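# Seat gear and two bearing rings in near-row holders

## Task

Using the holders in the row closest to the robot, put the gear and both bearing rings each into the holder that matches it, lying flat, and then release all of them so nothing is still gripped.

## Robot and tools

Robot: two 6-joint arms, left_arm and right_arm, each ending in a two-finger parallel gripper with a wrist camera. Base positions in the scene frame: left_arm at (+0.042, +0.350, 0) m, right_arm at (+0.010, -0.277, 0) m, both turned slightly about z. Joint ranges (rad): waist -2.618 to 3.054, shoulder 0 to 3.142, elbow 0 to 3.142, wrist pitch -1.571 to 1.571, wrist yaw -1.571 to 1.571, wrist roll -2.094 to 2.094. Elbows stop a little before full extension.

Scene frame: origin on the table surface midway between the arms, +x out across the table, +z up, left_arm on the +y side. The arm names do not refer to sides of any picture. Gripper frame: fingers point along its +z, and they open and close along its y. The reported end_effector_position is the point between the pads, roughly 1 cm inside the fingertips.

Results: a state line per arm (left_arm: ... | right_arm: ...) with gripper position in metres and orientation as quat_wxyz, in the scene frame; reported positions can be slightly wrong, more so far from the base. grip_measured is the finger opening on the same scale you command; the last Joint positions value is that opening in metres. Each gripper's reading carries its own fixed error of up to about 1 mm. A Hand target line, present only when no steps are pending, shows the pose the controller is currently steering toward. HELD flags control steps where your row was partly or fully not applied; a pose unreachable line names an arm whose command the clearance check altered or blocked. FAULT lines mean an arm was stopped; MOTOR HOT warns from 75 °C, and an OVER-TEMPERATURE FAULT stops an arm (at 100 °C it drops whatever it holds).

execute_actions(actions, pictures): actions is a list holding nothing, one action, or one wait. Empty list: no command, returns state plus pictures. Action: {"rows": [...], "steps": n}, with 1 to 15 rows and steps 7 to 15 (default 15), one row per 1/30 s step, the final row reused if rows run out. Wait: {"steps": n}, n up to 300, counted from the previous result, so your reply time is included. pictures true forces images.

Row layout (one flat list of 14 numbers, each in [-1, 1], both arms always present): left dx, dy, dz, rx, ry, rz, opening, then right dx, dy, dz, rx, ry, rz, opening. The first six are an offset, not a pose: expressed in that gripper's own axes, measured from the gripper pose in the latest result that showed it (before any such result in this scene, and for the second and later calls within one reply, from the pose at the start of the action). Every row refers to that same origin, not to the row before it. Scale: 1.0 equals 0.6 m for translation and 180 degrees for rotation; rx, ry, rz form one rotation vector. Opening is absolute: +1 fully open (0.094 m), -1 closed.

Per step the commanded pose is clipped to at most 70 mm and 16 degrees from the measured pose; position wins over orientation when both cannot be met. After the last step the arm continues only to its last clipped pose, so long moves need follow-up calls. Each result is captured 7 steps before the action finishes; those steps play out while you write, and your next action waits for them.

move(target, speed): target is one 14-number row with the layout and reference rules above. Each gripper travels a straight line toward its target; both paths finish together, lasting 0.5 to 10 s (cut off at 10 s). Rotation takes the shorter direction. speed is m/s, 0.002 to 0.5, default 0.25; turning is capped at twice that value in rad/s. The opening is sent when the move begins. Paths ignore obstacles and the other arm, and grippers can lag, drift or overshoot speed near full stretch. The result adds a move: line giving the ending (done, off_target, moving, held, fault) and limits (paced = target clipped; held = some steps blocked, after which the arm may jump fast) plus each gripper's remaining distance. An ending naming one arm means the other finished fine.

wait(seconds): 0 to 10 s, sends nothing new.

zoom_image(camera, region): camera is cam_high, cam_low, cam_left_wrist or cam_right_wrist; region [x0, y0, x1, y1] in pixels of that 504x504 image, origin top-left, at most 504 by 504. Calibration (K, distortion, T_world_to_cam) is given per camera and may be a little off.

read_manual(section): only "licences"; no motion.

finished_scene(scene): ends and grades the given scene; cannot be reversed. The goal must hold afterwards.

Practical notes: arms tend to finish a centimetre or more low and sink further with zero offsets; to keep an arm still, send the correcting offset back to its desired pose in the first call of a reply and zeros after, raising the aim if it still sags. To grip, command an opening about 0.03 under grip_measured (less for a lighter hold); pad force tops out around 50 to 62 N and is weaker on parts thinner than about 2 mm. An arm blocked by an object keeps pushing until given a new command. Occasional disturbances may pull on a held part or shove loose items. Avoid letting the arms collide or press on each other, dropping or slamming parts, hard impacts and strong pushes; approach slowly, since contact force grows with speed and with how far the target lies beyond the contact. Never let anything leave the table. Holding loads heats motors, even while you are thinking.

Each tool is called after "Emit:" as a command line: name --argument value for each argument, lists and objects as JSON in quotes; but a table of rows of numbers goes row by row, as --pt "numbers of a row", without its own name.

## Session

Emit:
execute_actions --actions '[]'

Scene clock: 0.00 s of 6300.00 s.
left_arm: end_effector_position=(+0.2633, -0.1665, +0.3598) grip_measured=+1.000 end_effector_quat_wxyz=(+0.701, +0.553, +0.421, -0.160) | right_arm: end_effector_position=(+0.5815, -0.5245, +0.1703) grip_measured=+1.000 end_effector_quat_wxyz=(+0.578, +0.733, +0.354, -0.054)
Joint positions: left_arm=[-1.084  1.732  1.382  0.383 -0.034  0.697  0.094] | right_arm=[ 0.007  2.385  2.017 -0.229  0.954  1.534  0.094]
Joint velocities: left_arm=[-0.007  0.007 -0.002 -0.007 -0.007  0.022  0.   ] | right_arm=[ 0.007 -0.012  0.002  0.081  0.095 -0.051  0.   ]
Motor temperatures (°C, as the motors report them): left_arm=[28 25 26 27 28 28] | right_arm=[26 26 26 27 24 27]
Hand target (left_arm): +0.263, -0.165, +0.367; +0.704, +0.548, +0.421, -0.164
Hand target (right_arm): +0.580, -0.526, +0.188; +0.588, +0.731, +0.343, -0.050

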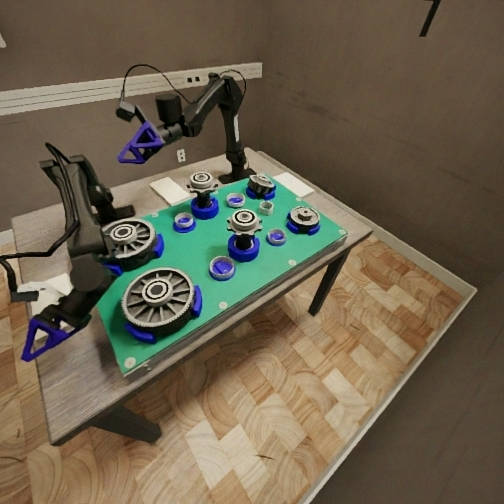

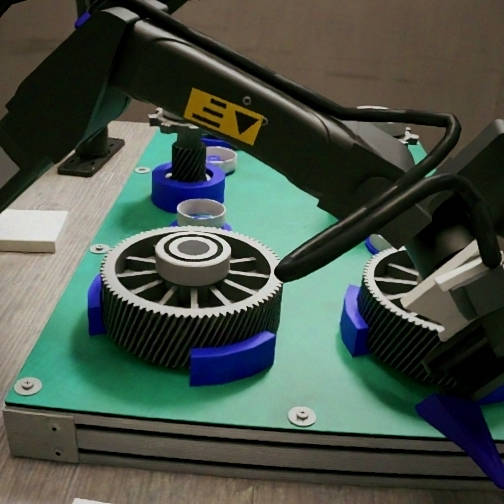

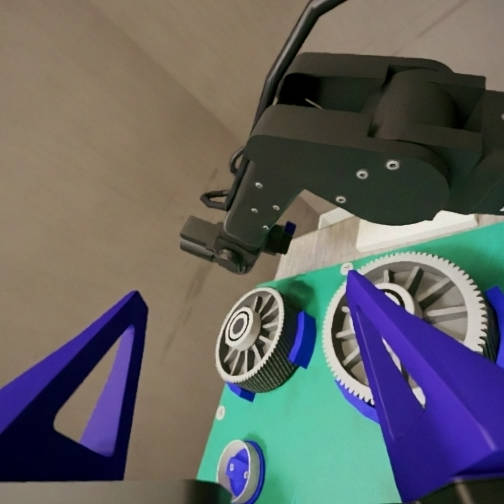

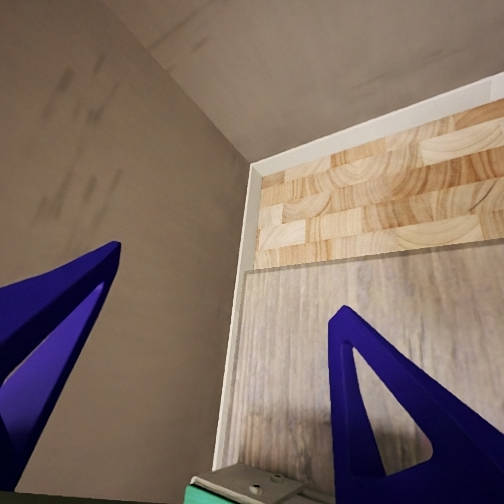

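Emit:
zoom_image --camera "cam_high" --region '[130, 140, 350, 300]'

Emit:
zoom_image --camera "cam_high" --region '[0, 180, 220, 380]'

Region (130, 140, 350, 300) of cam_high's 504x504 image, scaled by 2.291, with more detail than that image has; it fills the top 367 rows of this view, and the rest is white.

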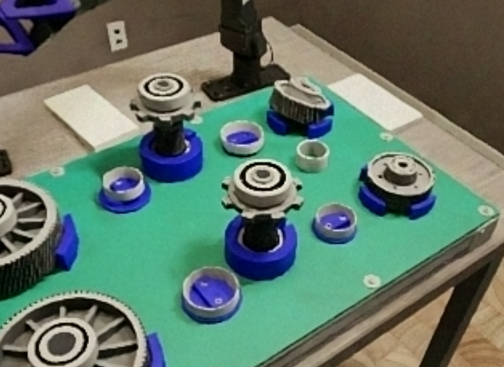

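Region (0, 180, 220, 380) of cam_high's 504x504 image, scaled by 2.291, with more detail than that image has; it fills the top 458 rows of this view, and the rest is white.

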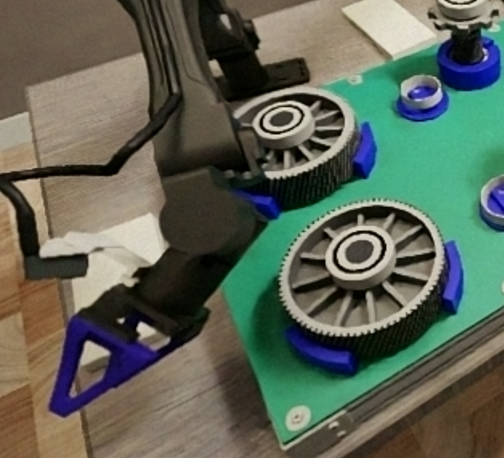

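Emit:
move --target '[0.182,0.093,-0.59,-0.128,0.559,-0.441,1,0,0,0,0,0,0,1]'

Emit:
move --target '[0,0,0,0,0,0,1,-0.217,-0.161,-0.897,-0.044,0.476,-0.603,1]'

Scene clock: 6.33 s of 6300.00 s.
left_arm: end_effector_position=(+0.2253, +0.1969, +0.2963) grip_measured=+1.000 end_effector_quat_wxyz=(+0.163, +0.020, +0.979, -0.124) | right_arm: end_effector_position=(+0.5826, -0.5239, +0.1697) grip_measured=+1.000 end_effector_quat_wxyz=(+0.577, +0.733, +0.356, -0.051)
Joint positions: left_arm=[-0.617  1.26   1.676 -1.575 -0.017 -0.668  0.094] | right_arm=[ 0.007  2.385  2.017 -0.229  0.946  1.534  0.094]
Joint velocities: left_arm=[ 0.002  0.002 -0.002  0.051  0.066 -0.007  0.   ] | right_arm=[-0.007 -0.002  0.017 -0.037 -0.022 -0.051  0.   ]
Motor temperatures (°C, as the motors report them): left_arm=[28 27 27 28 28 28] | right_arm=[26 30 27 28 24 27]
Hand target (left_arm): +0.222, +0.202, +0.295; +0.159, +0.012, +0.979, -0.124
Hand target (right_arm): +0.582, -0.524, +0.170; +0.578, +0.733, +0.354, -0.054
Off the commanded pose (left_arm): 0.007 m, 24 deg; orientation clipped at the last step of the last action.
Off the commanded pose (right_arm): 0.001 m, 0 deg.
joint sent to its limit (left arm) — the command would take joint 4 (wrist pitch) past its lower limit, so that joint was sent only as far as its limit.
Kept back: nothing.
move: off_target (left_arm); limits=paced
camera_calibration (this result's frames):
cam_left_wrist: T_world_to_cam=[[-0.193654, -0.962481, 0.190077, 0.170983], [-0.904686, 0.250143, 0.344922, 0.0738417], [-0.379527, -0.105164, -0.919184, 0.498852], [0, 0, 0, 1]] pos_world=[0.289243, 0.198558, 0.400568]
cam_right_wrist: T_world_to_cam=[[-0.823617, -0.0845726, -0.560805, 0.522265], [0.157075, 0.916123, -0.368843, 0.472256], [0.54496, -0.391874, -0.741251, -0.288181], [0, 0, 0, 1]] pos_world=[0.513014, -0.501406, 0.253463]

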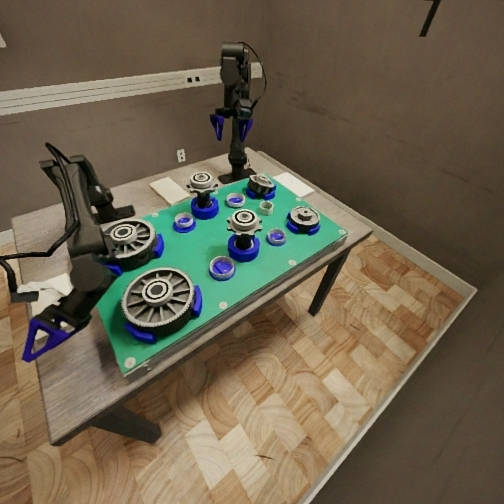

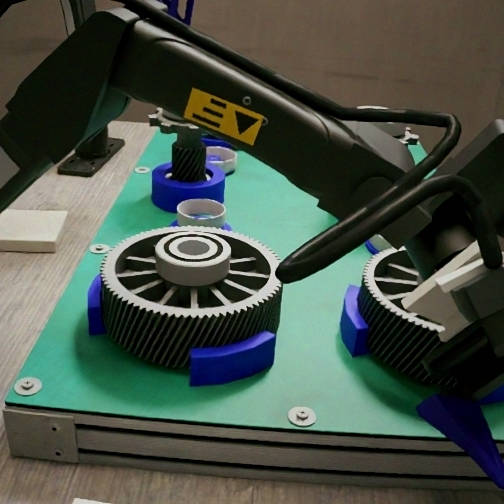

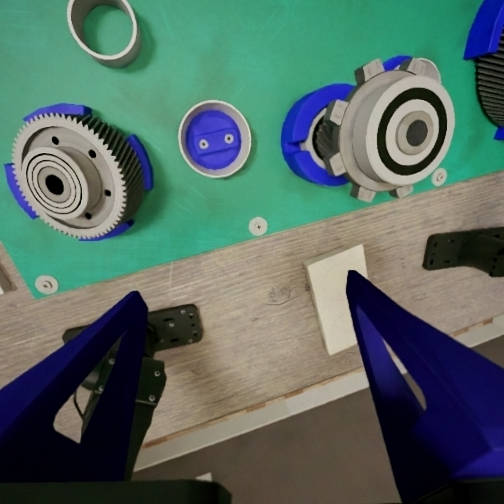

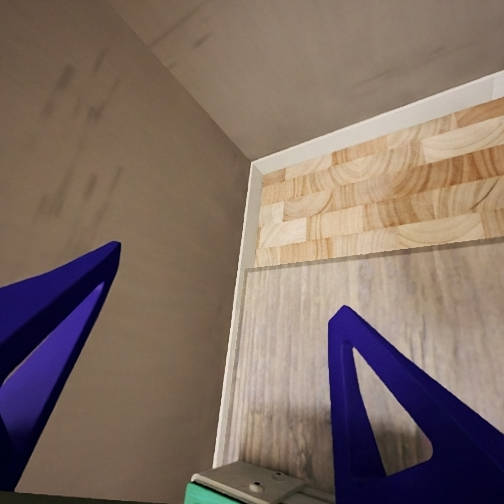

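Scene clock: 11.90 s of 6300.00 s.
left_arm: end_effector_position=(+0.2253, +0.1968, +0.2963) grip_measured=+1.000 end_effector_quat_wxyz=(+0.163, +0.020, +0.979, -0.124) | right_arm: end_effector_position=(+0.2527, -0.0973, +0.3244) grip_measured=+1.000 end_effector_quat_wxyz=(+0.187, +0.003, +0.973, +0.138)
Joint positions: left_arm=[-0.617  1.26   1.676 -1.575 -0.017 -0.668  0.094] | right_arm=[ 0.817  1.489  1.959 -1.571  0.001  0.643  0.094]
Joint velocities: left_arm=[-0.002 -0.007 -0.012  0.007 -0.022 -0.007  0.   ] | right_arm=[ 0.007 -0.022  0.002 -0.051 -0.081  0.022  0.   ]
Motor temperatures (°C, as the motors report them): left_arm=[28 26 28 29 28 28] | right_arm=[26 31 28 28 24 27]
Hand target (left_arm): +0.225, +0.197, +0.296; +0.163, +0.020, +0.979, -0.124
Hand target (right_arm): +0.249, -0.102, +0.336; +0.201, +0.002, +0.968, +0.150
Off the commanded pose (left_arm): 0.000 m, 0 deg.
Off the commanded pose (right_arm): 0.009 m, 27 deg; orientation clipped at the last step of the last action.
joint sent to its limit (right arm) — the command would take joint 4 (wrist pitch) past its lower limit, so that joint was sent only as far as its limit.
Kept back: nothing.
move: off_target (right_arm); limits=paced
camera_calibration (this result's frames):
cam_left_wrist: T_world_to_cam=[[-0.193758, -0.962401, 0.190375, 0.170844], [-0.904569, 0.250373, 0.345063, 0.0737019], [-0.379754, -0.105349, -0.91907, 0.498883], [0, 0, 0, 1]] pos_world=[0.289223, 0.198524, 0.400552]
cam_right_wrist: T_world_to_cam=[[0.386173, -0.917305, -0.097065, -0.163788], [-0.888302, -0.398179, 0.228854, 0.13279], [-0.248578, -0.002154, -0.96861, 0.485614], [0, 0, 0, 1]] pos_world=[0.30192, -0.0963232, 0.424083]

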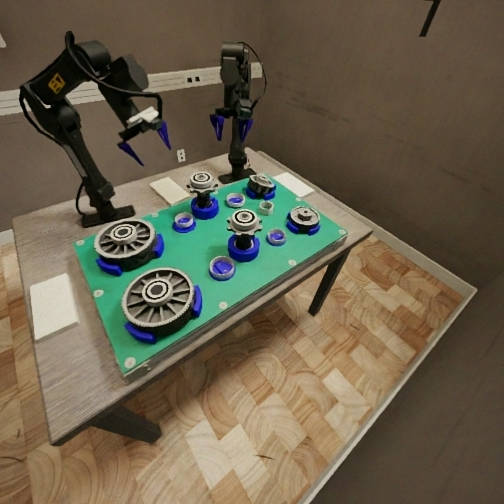

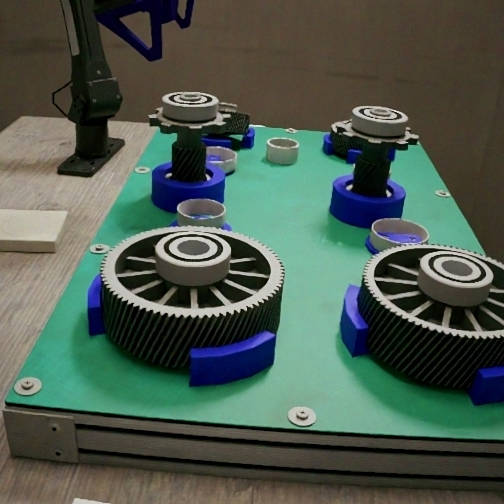

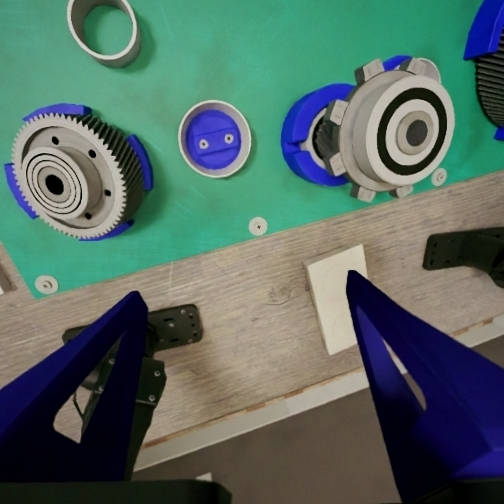

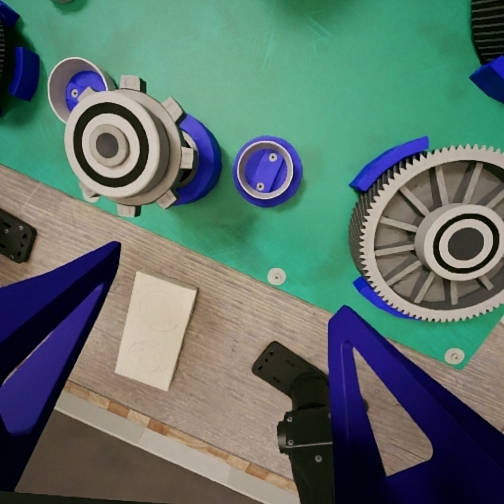

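Emit:
zoom_image --camera "cam_left_wrist" --region '[0, 0, 280, 250]'

Emit:
zoom_image --camera "cam_right_wrist" --region '[200, 110, 340, 230]'

Emit:
zoom_image --camera "cam_high" --region '[200, 160, 330, 290]'

Region (0, 0, 280, 250) of cam_left_wrist's 504x504 image, scaled by 1.800, with more detail than that image has; it fills the top 450 rows of this view, and the rest is white.

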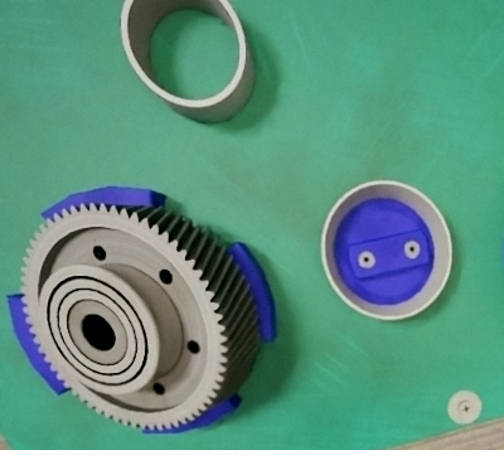

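Region (200, 110, 340, 230) of cam_right_wrist's 504x504 image, scaled by 3.600, with more detail than that image has; it fills the top 432 rows of this view, and the rest is white.

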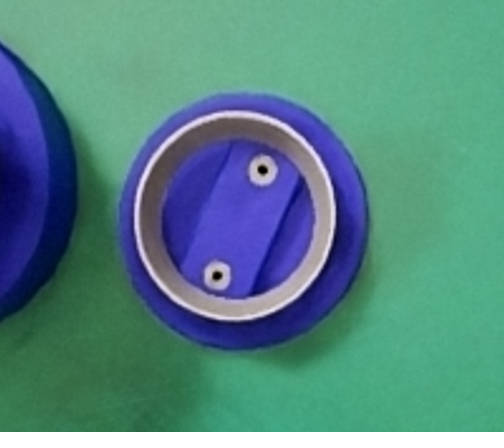

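Region (200, 160, 330, 290) of cam_high's 504x504 image, scaled by 3.877, with more detail than that image has.

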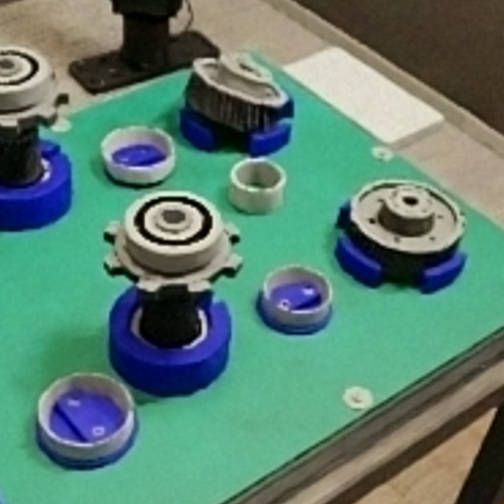

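Emit:
move --target '[-0.008,0.024,0.208,-0.079,0.104,-0.013,1,0.063,-0.023,0.237,0.088,0.12,-0.002,1]'

Scene clock: 14.40 s of 6300.00 s.
left_arm: end_effector_position=(+0.2669, +0.1765, +0.1826) grip_measured=+1.000 end_effector_quat_wxyz=(-0.005, +0.003, +1.000, +0.004) | right_arm: end_effector_position=(+0.2679, -0.0731, +0.1771) grip_measured=+1.000 end_effector_quat_wxyz=(-0.009, -0.001, +1.000, -0.004)
Joint positions: left_arm=[-0.566  1.645  1.601 -1.539 -0.001 -0.656  0.094] | right_arm=[ 0.846  1.827  1.792 -1.555 -0.004  0.663  0.094]
Joint velocities: left_arm=[ 0.007 -0.017 -0.027 -0.051  0.022  0.037  0.   ] | right_arm=[-0.017 -0.002 -0.007  0.037 -0.007 -0.051  0.   ]
Motor temperatures (°C, as the motors report them): left_arm=[28 26 28 29 28 28] | right_arm=[27 31 28 28 24 27]
Hand target (left_arm): +0.270, +0.177, +0.183; +0.000, +0.003, +1.000, -0.001
Hand target (right_arm): +0.270, -0.070, +0.179; +0.001, -0.001, +1.000, +0.000
Off the commanded pose (left_arm): 0.005 m, 1 deg.
Off the commanded pose (right_arm): 0.005 m, 1 deg.
Kept back: nothing.
move: done
camera_calibration (this result's frames):
cam_left_wrist: T_world_to_cam=[[-0.128019, -0.991697, -0.012151, 0.205556], [-0.737, 0.0869272, 0.67028, 0.080432], [-0.663658, 0.0947639, -0.742009, 0.416158], [0, 0, 0, 1]] pos_world=[0.36178, 0.157421, 0.257379]
cam_right_wrist: T_world_to_cam=[[0.379685, -0.924919, 0.0190962, -0.181166], [-0.708069, -0.277258, 0.649436, 0.0756761], [-0.595381, -0.260102, -0.760177, 0.383859], [0, 0, 0, 1]] pos_world=[0.350912, -0.0467391, 0.246114]

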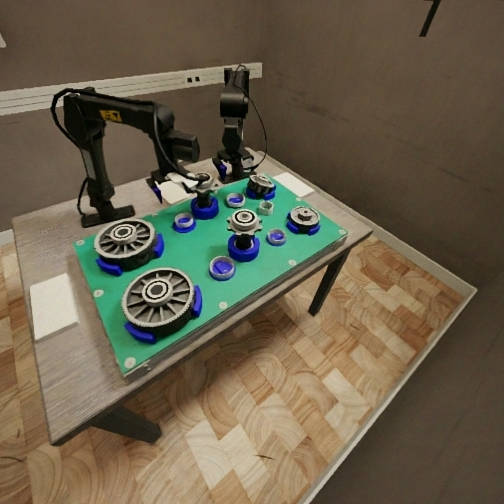

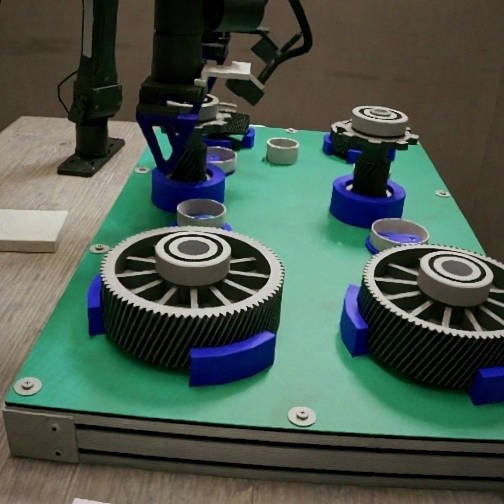

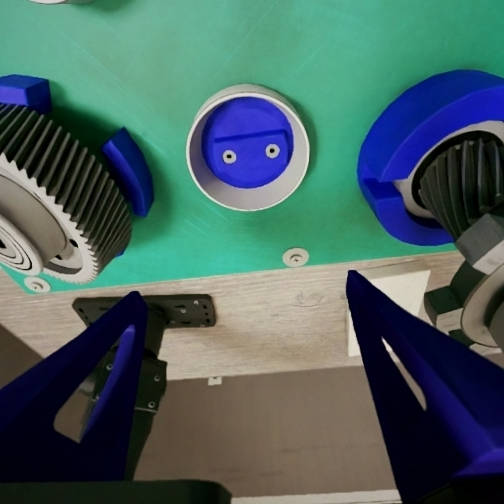

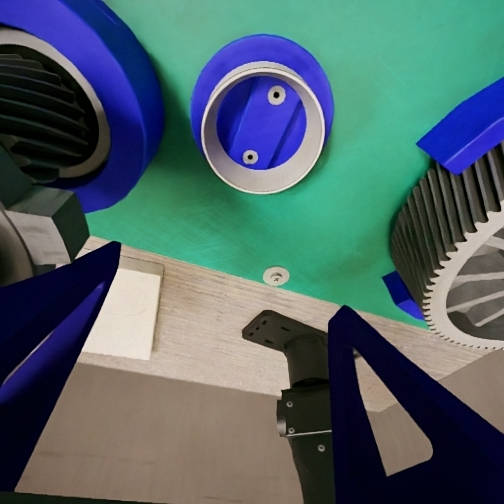

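Emit:
move --target '[-0.047,-0.007,0.085,0,0,-0.417,1,-0.07,-0.002,0.075,0,0,0.417,1]' --speed 0.15

Scene clock: 19.80 s of 6300.00 s.
left_arm: end_effector_position=(+0.2936, +0.1675, +0.1380) grip_measured=+1.000 end_effector_quat_wxyz=(-0.000, -0.598, +0.802, -0.002) | right_arm: end_effector_position=(+0.3071, -0.0696, +0.1356) grip_measured=+1.000 end_effector_quat_wxyz=(-0.008, +0.601, +0.799, -0.001)
Joint positions: left_arm=[-0.534  1.714  1.5   -1.354  0.001 -1.911  0.094] | right_arm=[ 0.782  1.931  1.764 -1.411 -0.015  1.891  0.094]
Joint velocities: left_arm=[ 0.012 -0.002 -0.002 -0.066  0.051 -0.022  0.   ] | right_arm=[ 0.007 -0.002 -0.017 -0.066 -0.007  0.022  0.   ]
Motor temperatures (°C, as the motors report them): left_arm=[28 27 28 28 28 28] | right_arm=[27 31 28 28 24 27]
Hand target (left_arm): +0.294, +0.172, +0.132; -0.001, -0.607, +0.795, +0.007
Hand target (right_arm): +0.309, -0.075, +0.131; -0.004, +0.608, +0.794, -0.009
Off the commanded pose (left_arm): 0.008 m, 2 deg.
Off the commanded pose (right_arm): 0.007 m, 1 deg.
Kept back: nothing.
move: done
camera_calibration (this result's frames):
cam_left_wrist: T_world_to_cam=[[0.916474, -0.400087, -0.00228805, -0.207592], [-0.297677, -0.685685, 0.664247, 0.132067], [-0.267326, -0.608085, -0.747509, 0.403758], [0, 0, 0, 1]] pos_world=[0.337501, 0.253021, 0.213613]
cam_right_wrist: T_world_to_cam=[[-0.785157, -0.618796, 0.0248932, 0.186278], [-0.459715, 0.609299, 0.646078, 0.117234], [-0.414958, 0.495829, -0.762865, 0.374124], [0, 0, 0, 1]] pos_world=[0.355397, -0.141664, 0.205027]

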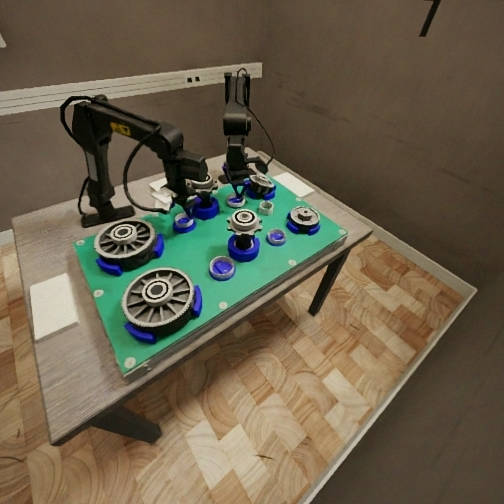

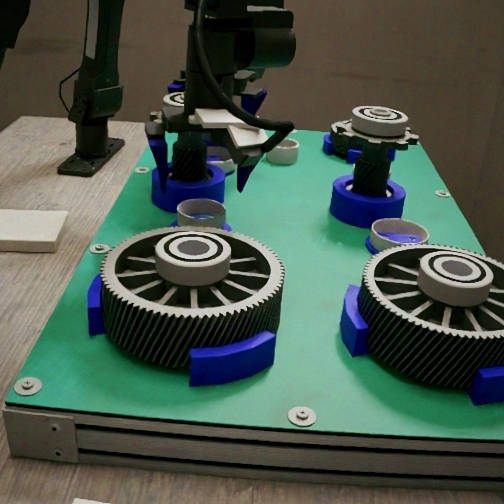

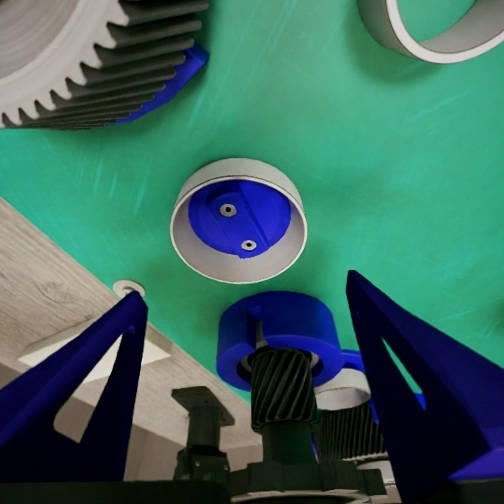

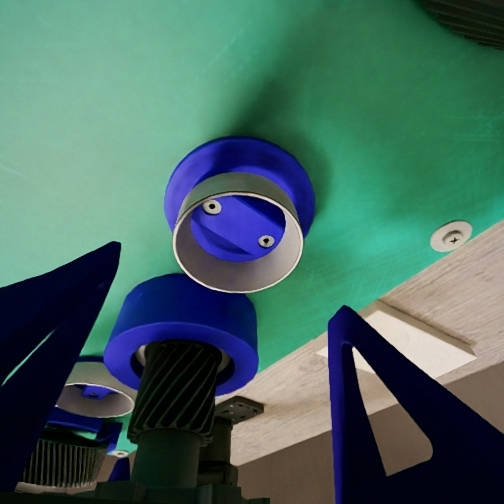

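Emit:
move --target '[-0.007,0.002,0.097,0,0,0,1,-0.007,0,0.085,0,0,0,1]' --speed 0.06

Scene clock: 21.67 s of 6300.00 s.
left_arm: end_effector_position=(+0.2941, +0.1668, +0.0856) grip_measured=+1.000 end_effector_quat_wxyz=(+0.001, -0.598, +0.801, -0.008) | right_arm: end_effector_position=(+0.3056, -0.0700, +0.0857) grip_measured=+1.000 end_effector_quat_wxyz=(-0.010, +0.601, +0.800, -0.001)
Joint positions: left_arm=[-0.534  1.72   1.298 -1.132  0.003 -1.912  0.094] | right_arm=[ 0.782  1.931  1.566 -1.214 -0.018  1.889  0.094]
Joint velocities: left_arm=[ 0.002  0.002  0.002 -0.022 -0.051  0.051  0.   ] | right_arm=[ 0.012 -0.007  0.002 -0.022 -0.007  0.037  0.   ]
Motor temperatures (°C, as the motors report them): left_arm=[28 27 28 28 28 28] | right_arm=[27 31 28 28 24 27]
Hand target (left_arm): +0.294, +0.171, +0.080; -0.000, -0.598, +0.802, -0.002
Hand target (right_arm): +0.307, -0.073, +0.084; -0.008, +0.601, +0.799, -0.001
Off the commanded pose (left_arm): 0.008 m, 1 deg.
Off the commanded pose (right_arm): 0.004 m, 0 deg.
Kept back: nothing.
move: done
camera_calibration (this result's frames):
cam_left_wrist: T_world_to_cam=[[0.916882, -0.399014, 0.0106989, -0.209849], [-0.303547, -0.679605, 0.66783, 0.166882], [-0.259202, -0.615569, -0.744237, 0.362848], [0, 0, 0, 1]] pos_world=[0.337115, 0.253039, 0.160842]
cam_right_wrist: T_world_to_cam=[[-0.783696, -0.620625, 0.0254093, 0.185437], [-0.45958, 0.606885, 0.648442, 0.148549], [-0.417859, 0.496504, -0.76084, 0.336427], [0, 0, 0, 1]] pos_world=[0.354175, -0.142103, 0.154931]

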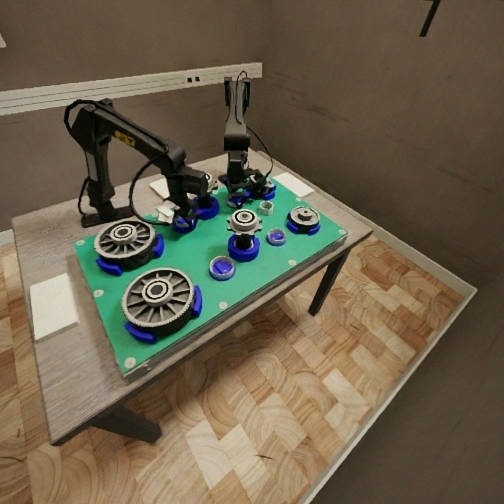

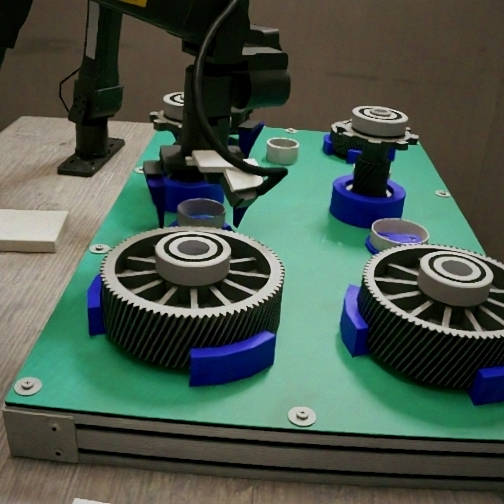

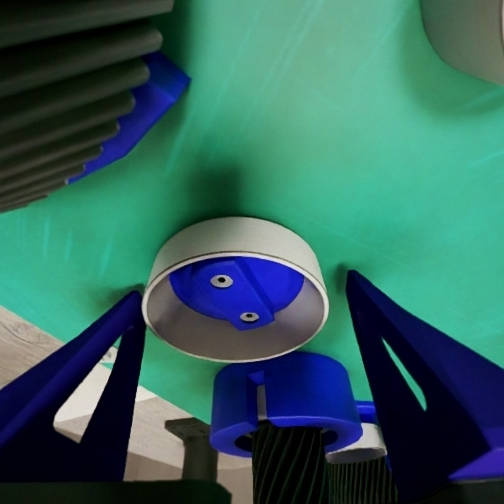

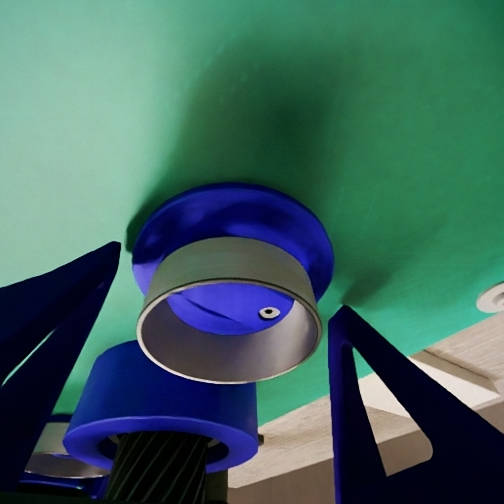

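Emit:
move --target '[-0.012,0.003,0.015,0,0,0,1,-0.008,0,0.004,0,0,0,1]' --speed 0.04

Emit:
move --target '[0,0,0,0,0,0,0.5,0,0,0,0,0,0,0.3]'

Scene clock: 22.67 s of 6300.00 s.
left_arm: end_effector_position=(+0.2938, +0.1701, +0.0780) grip_measured=+1.000 end_effector_quat_wxyz=(-0.001, -0.599, +0.801, -0.007) | right_arm: end_effector_position=(+0.3073, -0.0698, +0.0857) grip_measured=+1.000 end_effector_quat_wxyz=(-0.010, +0.600, +0.800, +0.002)
Joint positions: left_arm=[-0.524  1.72   1.267 -1.104  0.006 -1.904  0.094] | right_arm=[ 0.777  1.931  1.566 -1.208 -0.021  1.883  0.094]
Joint velocities: left_arm=[-0.012 -0.017  0.002  0.007 -0.051 -0.007  0.   ] | right_arm=[ 0.017 -0.007 -0.012  0.022 -0.022 -0.051  0.   ]
Motor temperatures (°C, as the motors report them): left_arm=[28 27 28 28 28 28] | right_arm=[27 31 28 28 24 27]
Hand target (left_arm): +0.294, +0.174, +0.076; +0.001, -0.598, +0.801, -0.008
Hand target (right_arm): +0.307, -0.074, +0.083; -0.010, +0.600, +0.800, -0.001
Off the commanded pose (left_arm): 0.004 m, 0 deg.
Off the commanded pose (right_arm): 0.005 m, 0 deg.
Kept back: nothing.
move: done
camera_calibration (this result's frames):
cam_left_wrist: T_world_to_cam=[[0.917508, -0.397646, 0.00758544, -0.20837], [-0.300115, -0.679704, 0.669279, 0.173048], [-0.26098, -0.616345, -0.742973, 0.3598], [0, 0, 0, 1]] pos_world=[0.337016, 0.256524, 0.153085]
cam_right_wrist: T_world_to_cam=[[-0.782831, -0.621945, 0.0189638, 0.187098], [-0.462557, 0.602056, 0.650822, 0.149668], [-0.416193, 0.500712, -0.758993, 0.336738], [0, 0, 0, 1]] pos_world=[0.355844, -0.142352, 0.154627]

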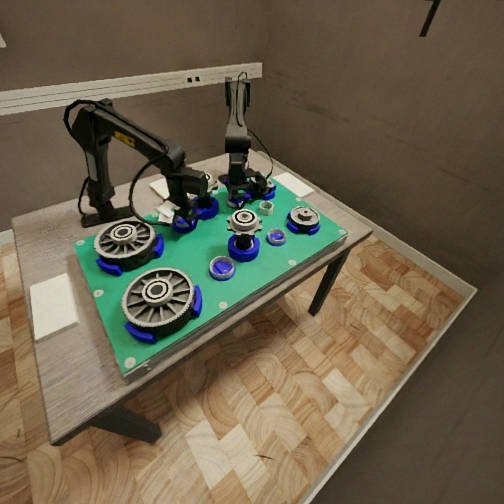

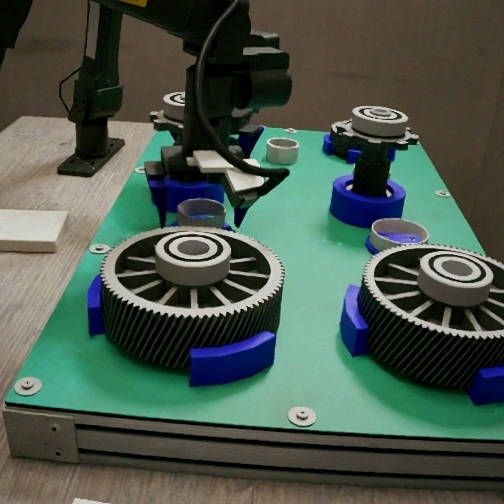

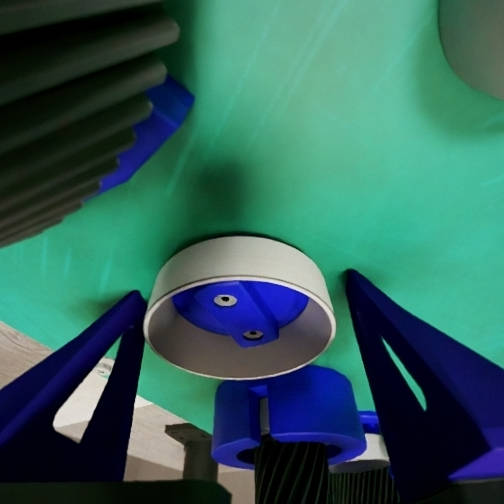

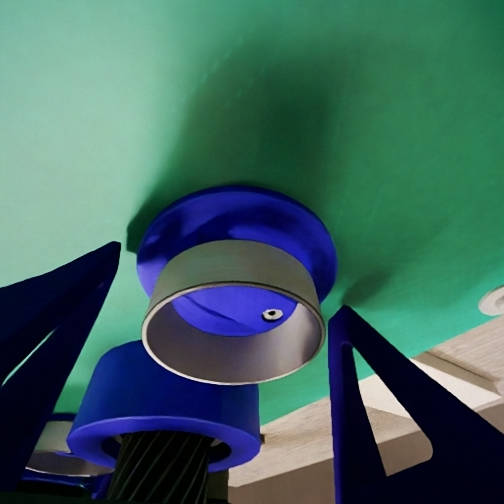

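Scene clock: 23.17 s of 6300.00 s.
left_arm: end_effector_position=(+0.2937, +0.1700, +0.0780) grip_measured=+0.569 end_effector_quat_wxyz=(-0.001, -0.599, +0.801, -0.008) | right_arm: end_effector_position=(+0.3072, -0.0695, +0.0857) grip_measured=+0.308 end_effector_quat_wxyz=(-0.011, +0.600, +0.800, +0.003)
Joint positions: left_arm=[-0.524  1.72   1.267 -1.104  0.007 -1.904  0.074] | right_arm=[ 0.777  1.931  1.566 -1.207 -0.023  1.884  0.061]
Joint velocities: left_arm=[-0.012  0.007  0.012  0.022  0.051 -0.007 -0.   ] | right_arm=[ 0.007 -0.012 -0.007 -0.007  0.037  0.007 -0.   ]
Motor temperatures (°C, as the motors report them): left_arm=[28 27 28 28 28 28] | right_arm=[27 31 28 28 24 27]
Hand target (left_arm): +0.294, +0.170, +0.078; -0.001, -0.599, +0.801, -0.007
Hand target (right_arm): +0.307, -0.070, +0.086; -0.010, +0.600, +0.800, +0.002
Off the commanded pose (left_arm): 0.000 m, 0 deg.
Off the commanded pose (right_arm): 0.000 m, 0 deg.
Kept back: nothing.
move: done
camera_calibration (this result's frames):
cam_left_wrist: T_world_to_cam=[[0.917506, -0.397654, 0.00734593, -0.208307], [-0.299681, -0.679075, 0.670111, 0.172599], [-0.261483, -0.617032, -0.742225, 0.359874], [0, 0, 0, 1]] pos_world=[0.336948, 0.256427, 0.152977]
cam_right_wrist: T_world_to_cam=[[-0.783057, -0.621676, 0.0184497, 0.18735], [-0.461828, 0.60107, 0.652249, 0.148995], [-0.416578, 0.502228, -0.75778, 0.336649], [0, 0, 0, 1]] pos_world=[0.355756, -0.142159, 0.154467]

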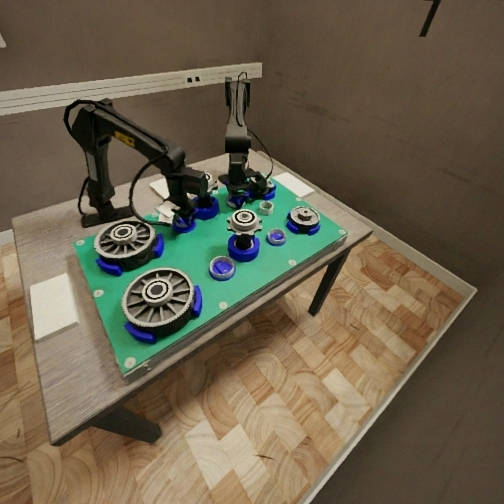

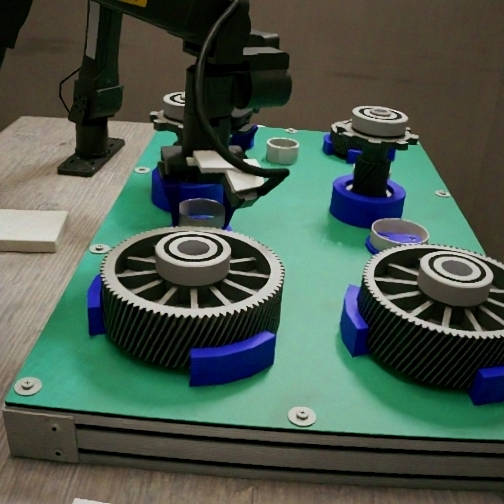

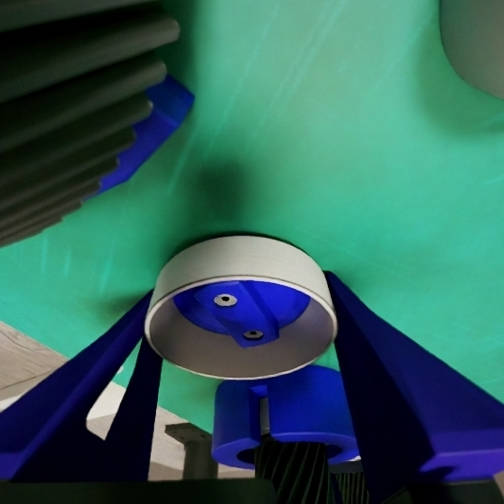

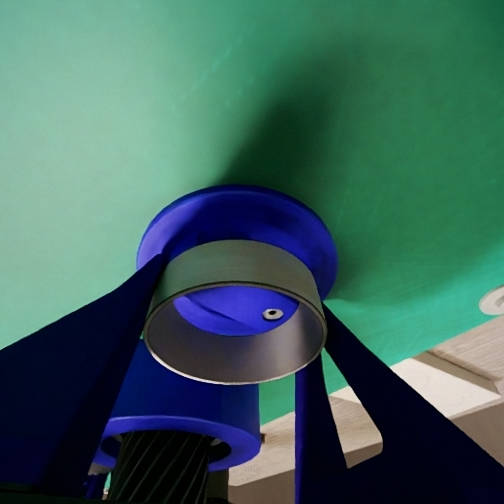

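Emit:
move --target '[0,0,0,0,0,0,0.53,0,0,0,0,0,0,0.22]'

Emit:
move --target '[0,0,-0.3,0,0,0,0.53,0,0,-0.25,0,0,0,0.22]' --speed 0.15

Emit:
move --target '[0,0,0,0,0,0.417,0.53,-0.53,-0.15,0,0,0,-0.2,0.22]'

Scene clock: 24.23 s of 6300.00 s.
left_arm: end_effector_position=(+0.2937, +0.1699, +0.0780) grip_measured=+0.569 end_effector_quat_wxyz=(-0.001, -0.599, +0.801, -0.008) | right_arm: end_effector_position=(+0.3071, -0.0693, +0.0857) grip_measured=+0.288 end_effector_quat_wxyz=(-0.012, +0.600, +0.800, +0.003)
Joint positions: left_arm=[-0.524  1.72   1.267 -1.104  0.007 -1.904  0.074] | right_arm=[ 0.777  1.931  1.566 -1.207 -0.024  1.884  0.061]
Joint velocities: left_arm=[ 0.012  0.012 -0.012 -0.007  0.022  0.007  0.   ] | right_arm=[-0.022  0.002 -0.007 -0.022 -0.051  0.051  0.001]
Motor temperatures (°C, as the motors report them): left_arm=[28 28 28 28 28 28] | right_arm=[27 31 28 28 24 27]
Hand target (left_arm): +0.294, +0.170, +0.078; -0.001, -0.599, +0.801, -0.008
Hand target (right_arm): +0.307, -0.070, +0.086; -0.011, +0.600, +0.800, +0.003
Off the commanded pose (left_arm): 0.000 m, 0 deg.
Off the commanded pose (right_arm): 0.000 m, 0 deg.
Kept back: nothing.
move: done
camera_calibration (this result's frames):
cam_left_wrist: T_world_to_cam=[[0.917506, -0.397656, 0.00726609, -0.208286], [-0.299536, -0.678865, 0.670388, 0.172449], [-0.261651, -0.617261, -0.741975, 0.359898], [0, 0, 0, 1]] pos_world=[0.336926, 0.256395, 0.152941]
cam_right_wrist: T_world_to_cam=[[-0.783046, -0.621692, 0.0183646, 0.187368], [-0.461407, 0.600454, 0.653115, 0.148591], [-0.417063, 0.502946, -0.757036, 0.336655], [0, 0, 0, 1]] pos_world=[0.355686, -0.142056, 0.154372]

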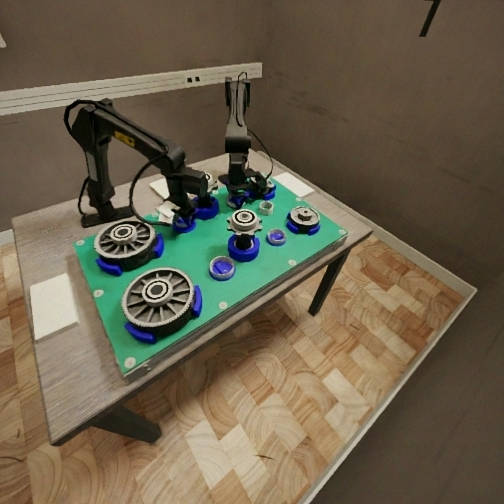

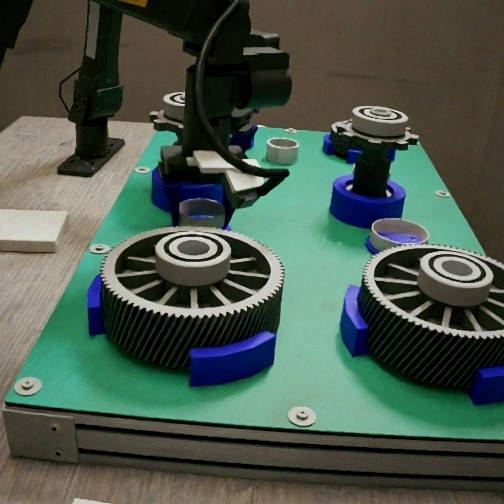

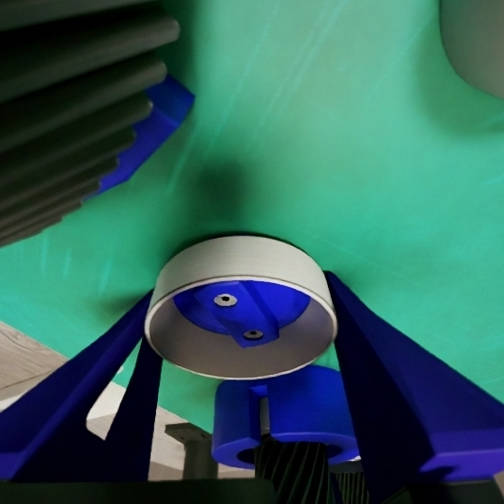

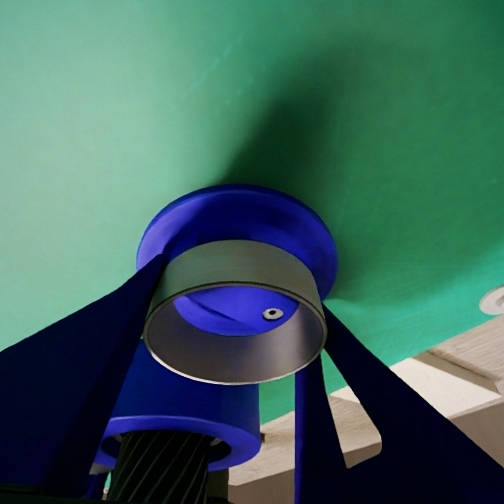

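Scene clock: 25.87 s of 6300.00 s.
left_arm: end_effector_position=(+0.2911, +0.1712, +0.2475) grip_measured=+0.569 end_effector_quat_wxyz=(+0.027, -0.595, +0.797, -0.100) | right_arm: end_effector_position=(+0.3080, -0.0698, +0.2210) grip_measured=+0.288 end_effector_quat_wxyz=(+0.011, +0.599, +0.797, +0.075)
Joint positions: left_arm=[-0.524  1.6    1.803 -1.568  0.01  -1.904  0.074] | right_arm=[ 0.773  1.848  1.991 -1.564 -0.028  1.883  0.061]
Joint velocities: left_arm=[-0.002  0.012 -0.017  0.066  0.066 -0.051 -0.002] | right_arm=[-0.007  0.007 -0.002 -0.051  0.051 -0.007 -0.   ]
Motor temperatures (°C, as the motors report them): left_arm=[28 28 28 28 28 28] | right_arm=[27 31 28 28 24 27]
Hand target (left_arm): +0.292, +0.176, +0.256; +0.030, -0.597, +0.794, -0.107
Hand target (right_arm): +0.309, -0.073, +0.235; +0.019, +0.599, +0.795, +0.093
Off the commanded pose (left_arm): 0.011 m, 11 deg.
Off the commanded pose (right_arm): 0.015 m, 9 deg.
joint sent to its limit (left arm) — the command would take joint 4 (wrist pitch) past its lower limit, so that joint was sent only as far as its limit.
joint sent to its limit (right arm) — the command would take joint 4 (wrist pitch) past its lower limit, so that joint was sent only as far as its limit.
Kept back: nothing.
move: off_target (left_arm, right_arm)
camera_calibration (this result's frames):
cam_left_wrist: T_world_to_cam=[[0.901733, -0.386421, 0.193795, -0.250126], [-0.405561, -0.601004, 0.688705, 0.0718869], [-0.149658, -0.699623, -0.698663, 0.456564], [0, 0, 0, 1]] pos_world=[0.32303, 0.265973, 0.317949]
cam_right_wrist: T_world_to_cam=[[-0.778442, -0.613636, -0.132208, 0.217684], [-0.538886, 0.545278, 0.642086, 0.0834161], [-0.321917, 0.571071, -0.755147, 0.414702], [0, 0, 0, 1]] pos_world=[0.347906, -0.14873, 0.28838]

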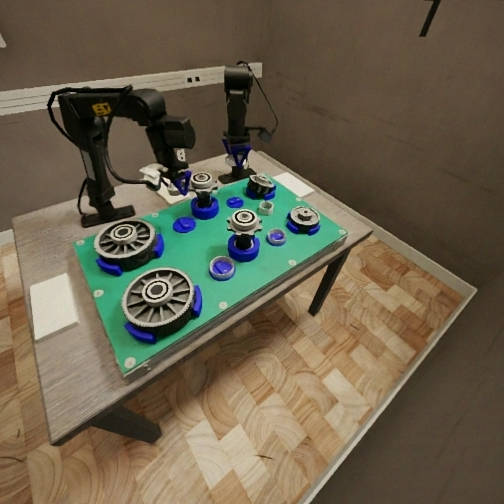

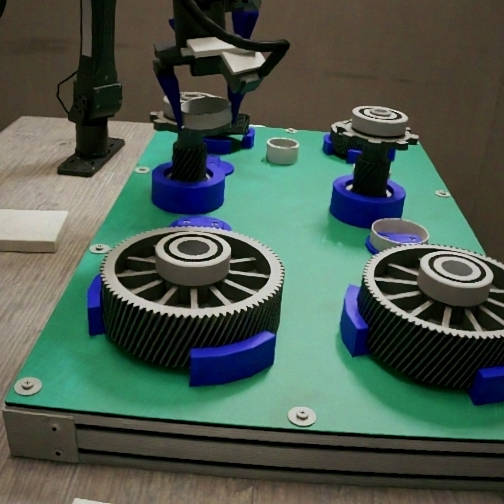

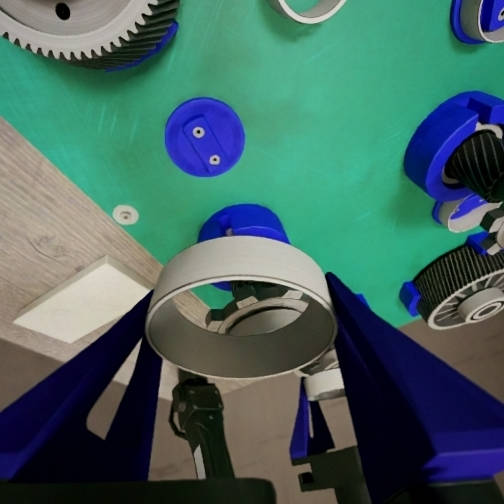

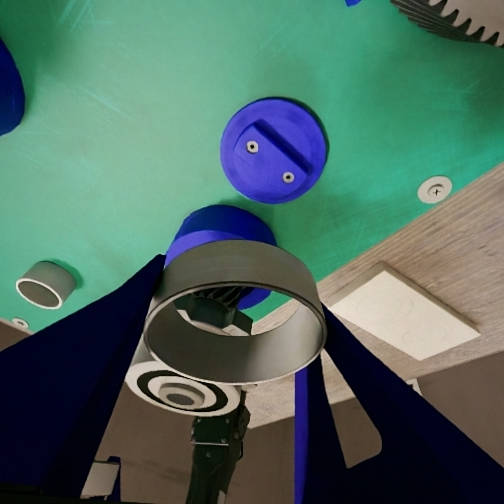

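Scene clock: 29.10 s of 6300.00 s.
left_arm: end_effector_position=(+0.2910, +0.1711, +0.2475) grip_measured=+0.569 end_effector_quat_wxyz=(+0.081, +0.007, +0.995, -0.064) | right_arm: end_effector_position=(+0.3069, -0.3995, +0.1777) grip_measured=+0.288 end_effector_quat_wxyz=(+0.016, +0.328, +0.943, +0.060)
Joint positions: left_arm=[-0.524  1.6    1.803 -1.568  0.011 -0.607  0.074] | right_arm=[-0.281  1.755  1.7   -1.499 -0.124  0.209  0.061]
Joint velocities: left_arm=[ 0.002 -0.012 -0.017 -0.007 -0.022  0.007  0.   ] | right_arm=[ 0.017  0.002 -0.007  0.051 -0.066 -0.022 -0.001]
Motor temperatures (°C, as the motors report them): left_arm=[28 28 28 28 28 28] | right_arm=[27 31 28 28 24 27]
Hand target (left_arm): +0.291, +0.171, +0.248; +0.082, +0.013, +0.995, -0.063
Hand target (right_arm): +0.313, -0.402, +0.186; +0.033, +0.323, +0.943, +0.064
Off the commanded pose (left_arm): 0.000 m, 1 deg.
Off the commanded pose (right_arm): 0.010 m, 2 deg.
Kept back: nothing.
move: done
camera_calibration (this result's frames):
cam_left_wrist: T_world_to_cam=[[-0.14357, -0.98457, 0.100051, 0.17969], [-0.838106, 0.174726, 0.516769, 0.107524], [-0.526276, -0.00966073, -0.850259, 0.485574], [0, 0, 0, 1]] pos_world=[0.37146, 0.162821, 0.33932]
cam_right_wrist: T_world_to_cam=[[-0.275947, -0.955872, -0.100803, -0.287718], [-0.782434, 0.162481, 0.601163, 0.219514], [-0.558256, 0.244761, -0.792743, 0.518775], [0, 0, 0, 1]] pos_world=[0.38197, -0.437665, 0.250289]

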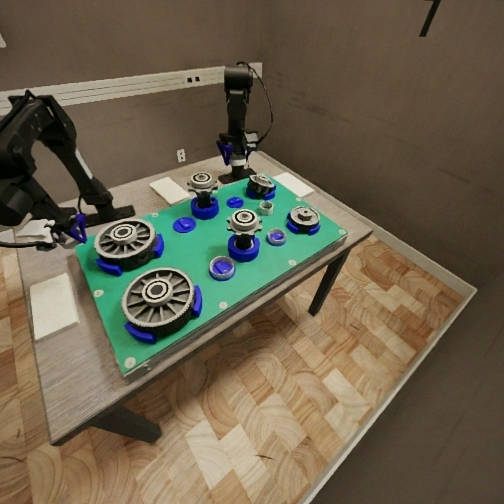

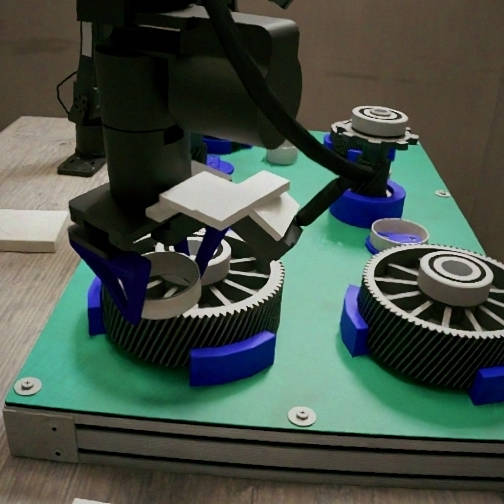

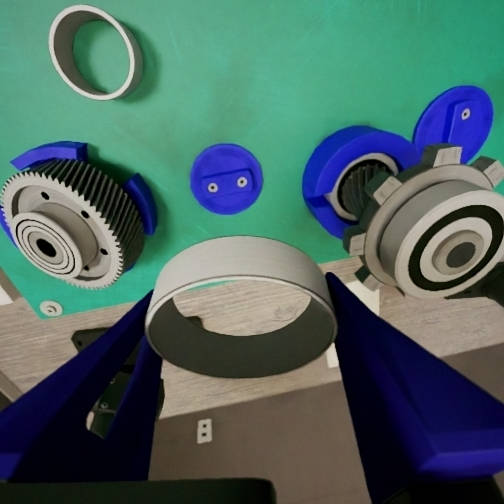

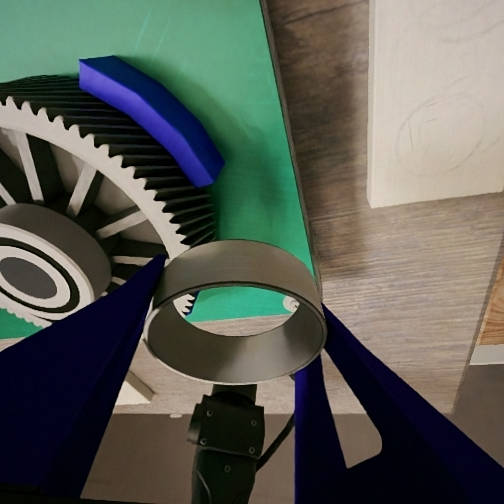

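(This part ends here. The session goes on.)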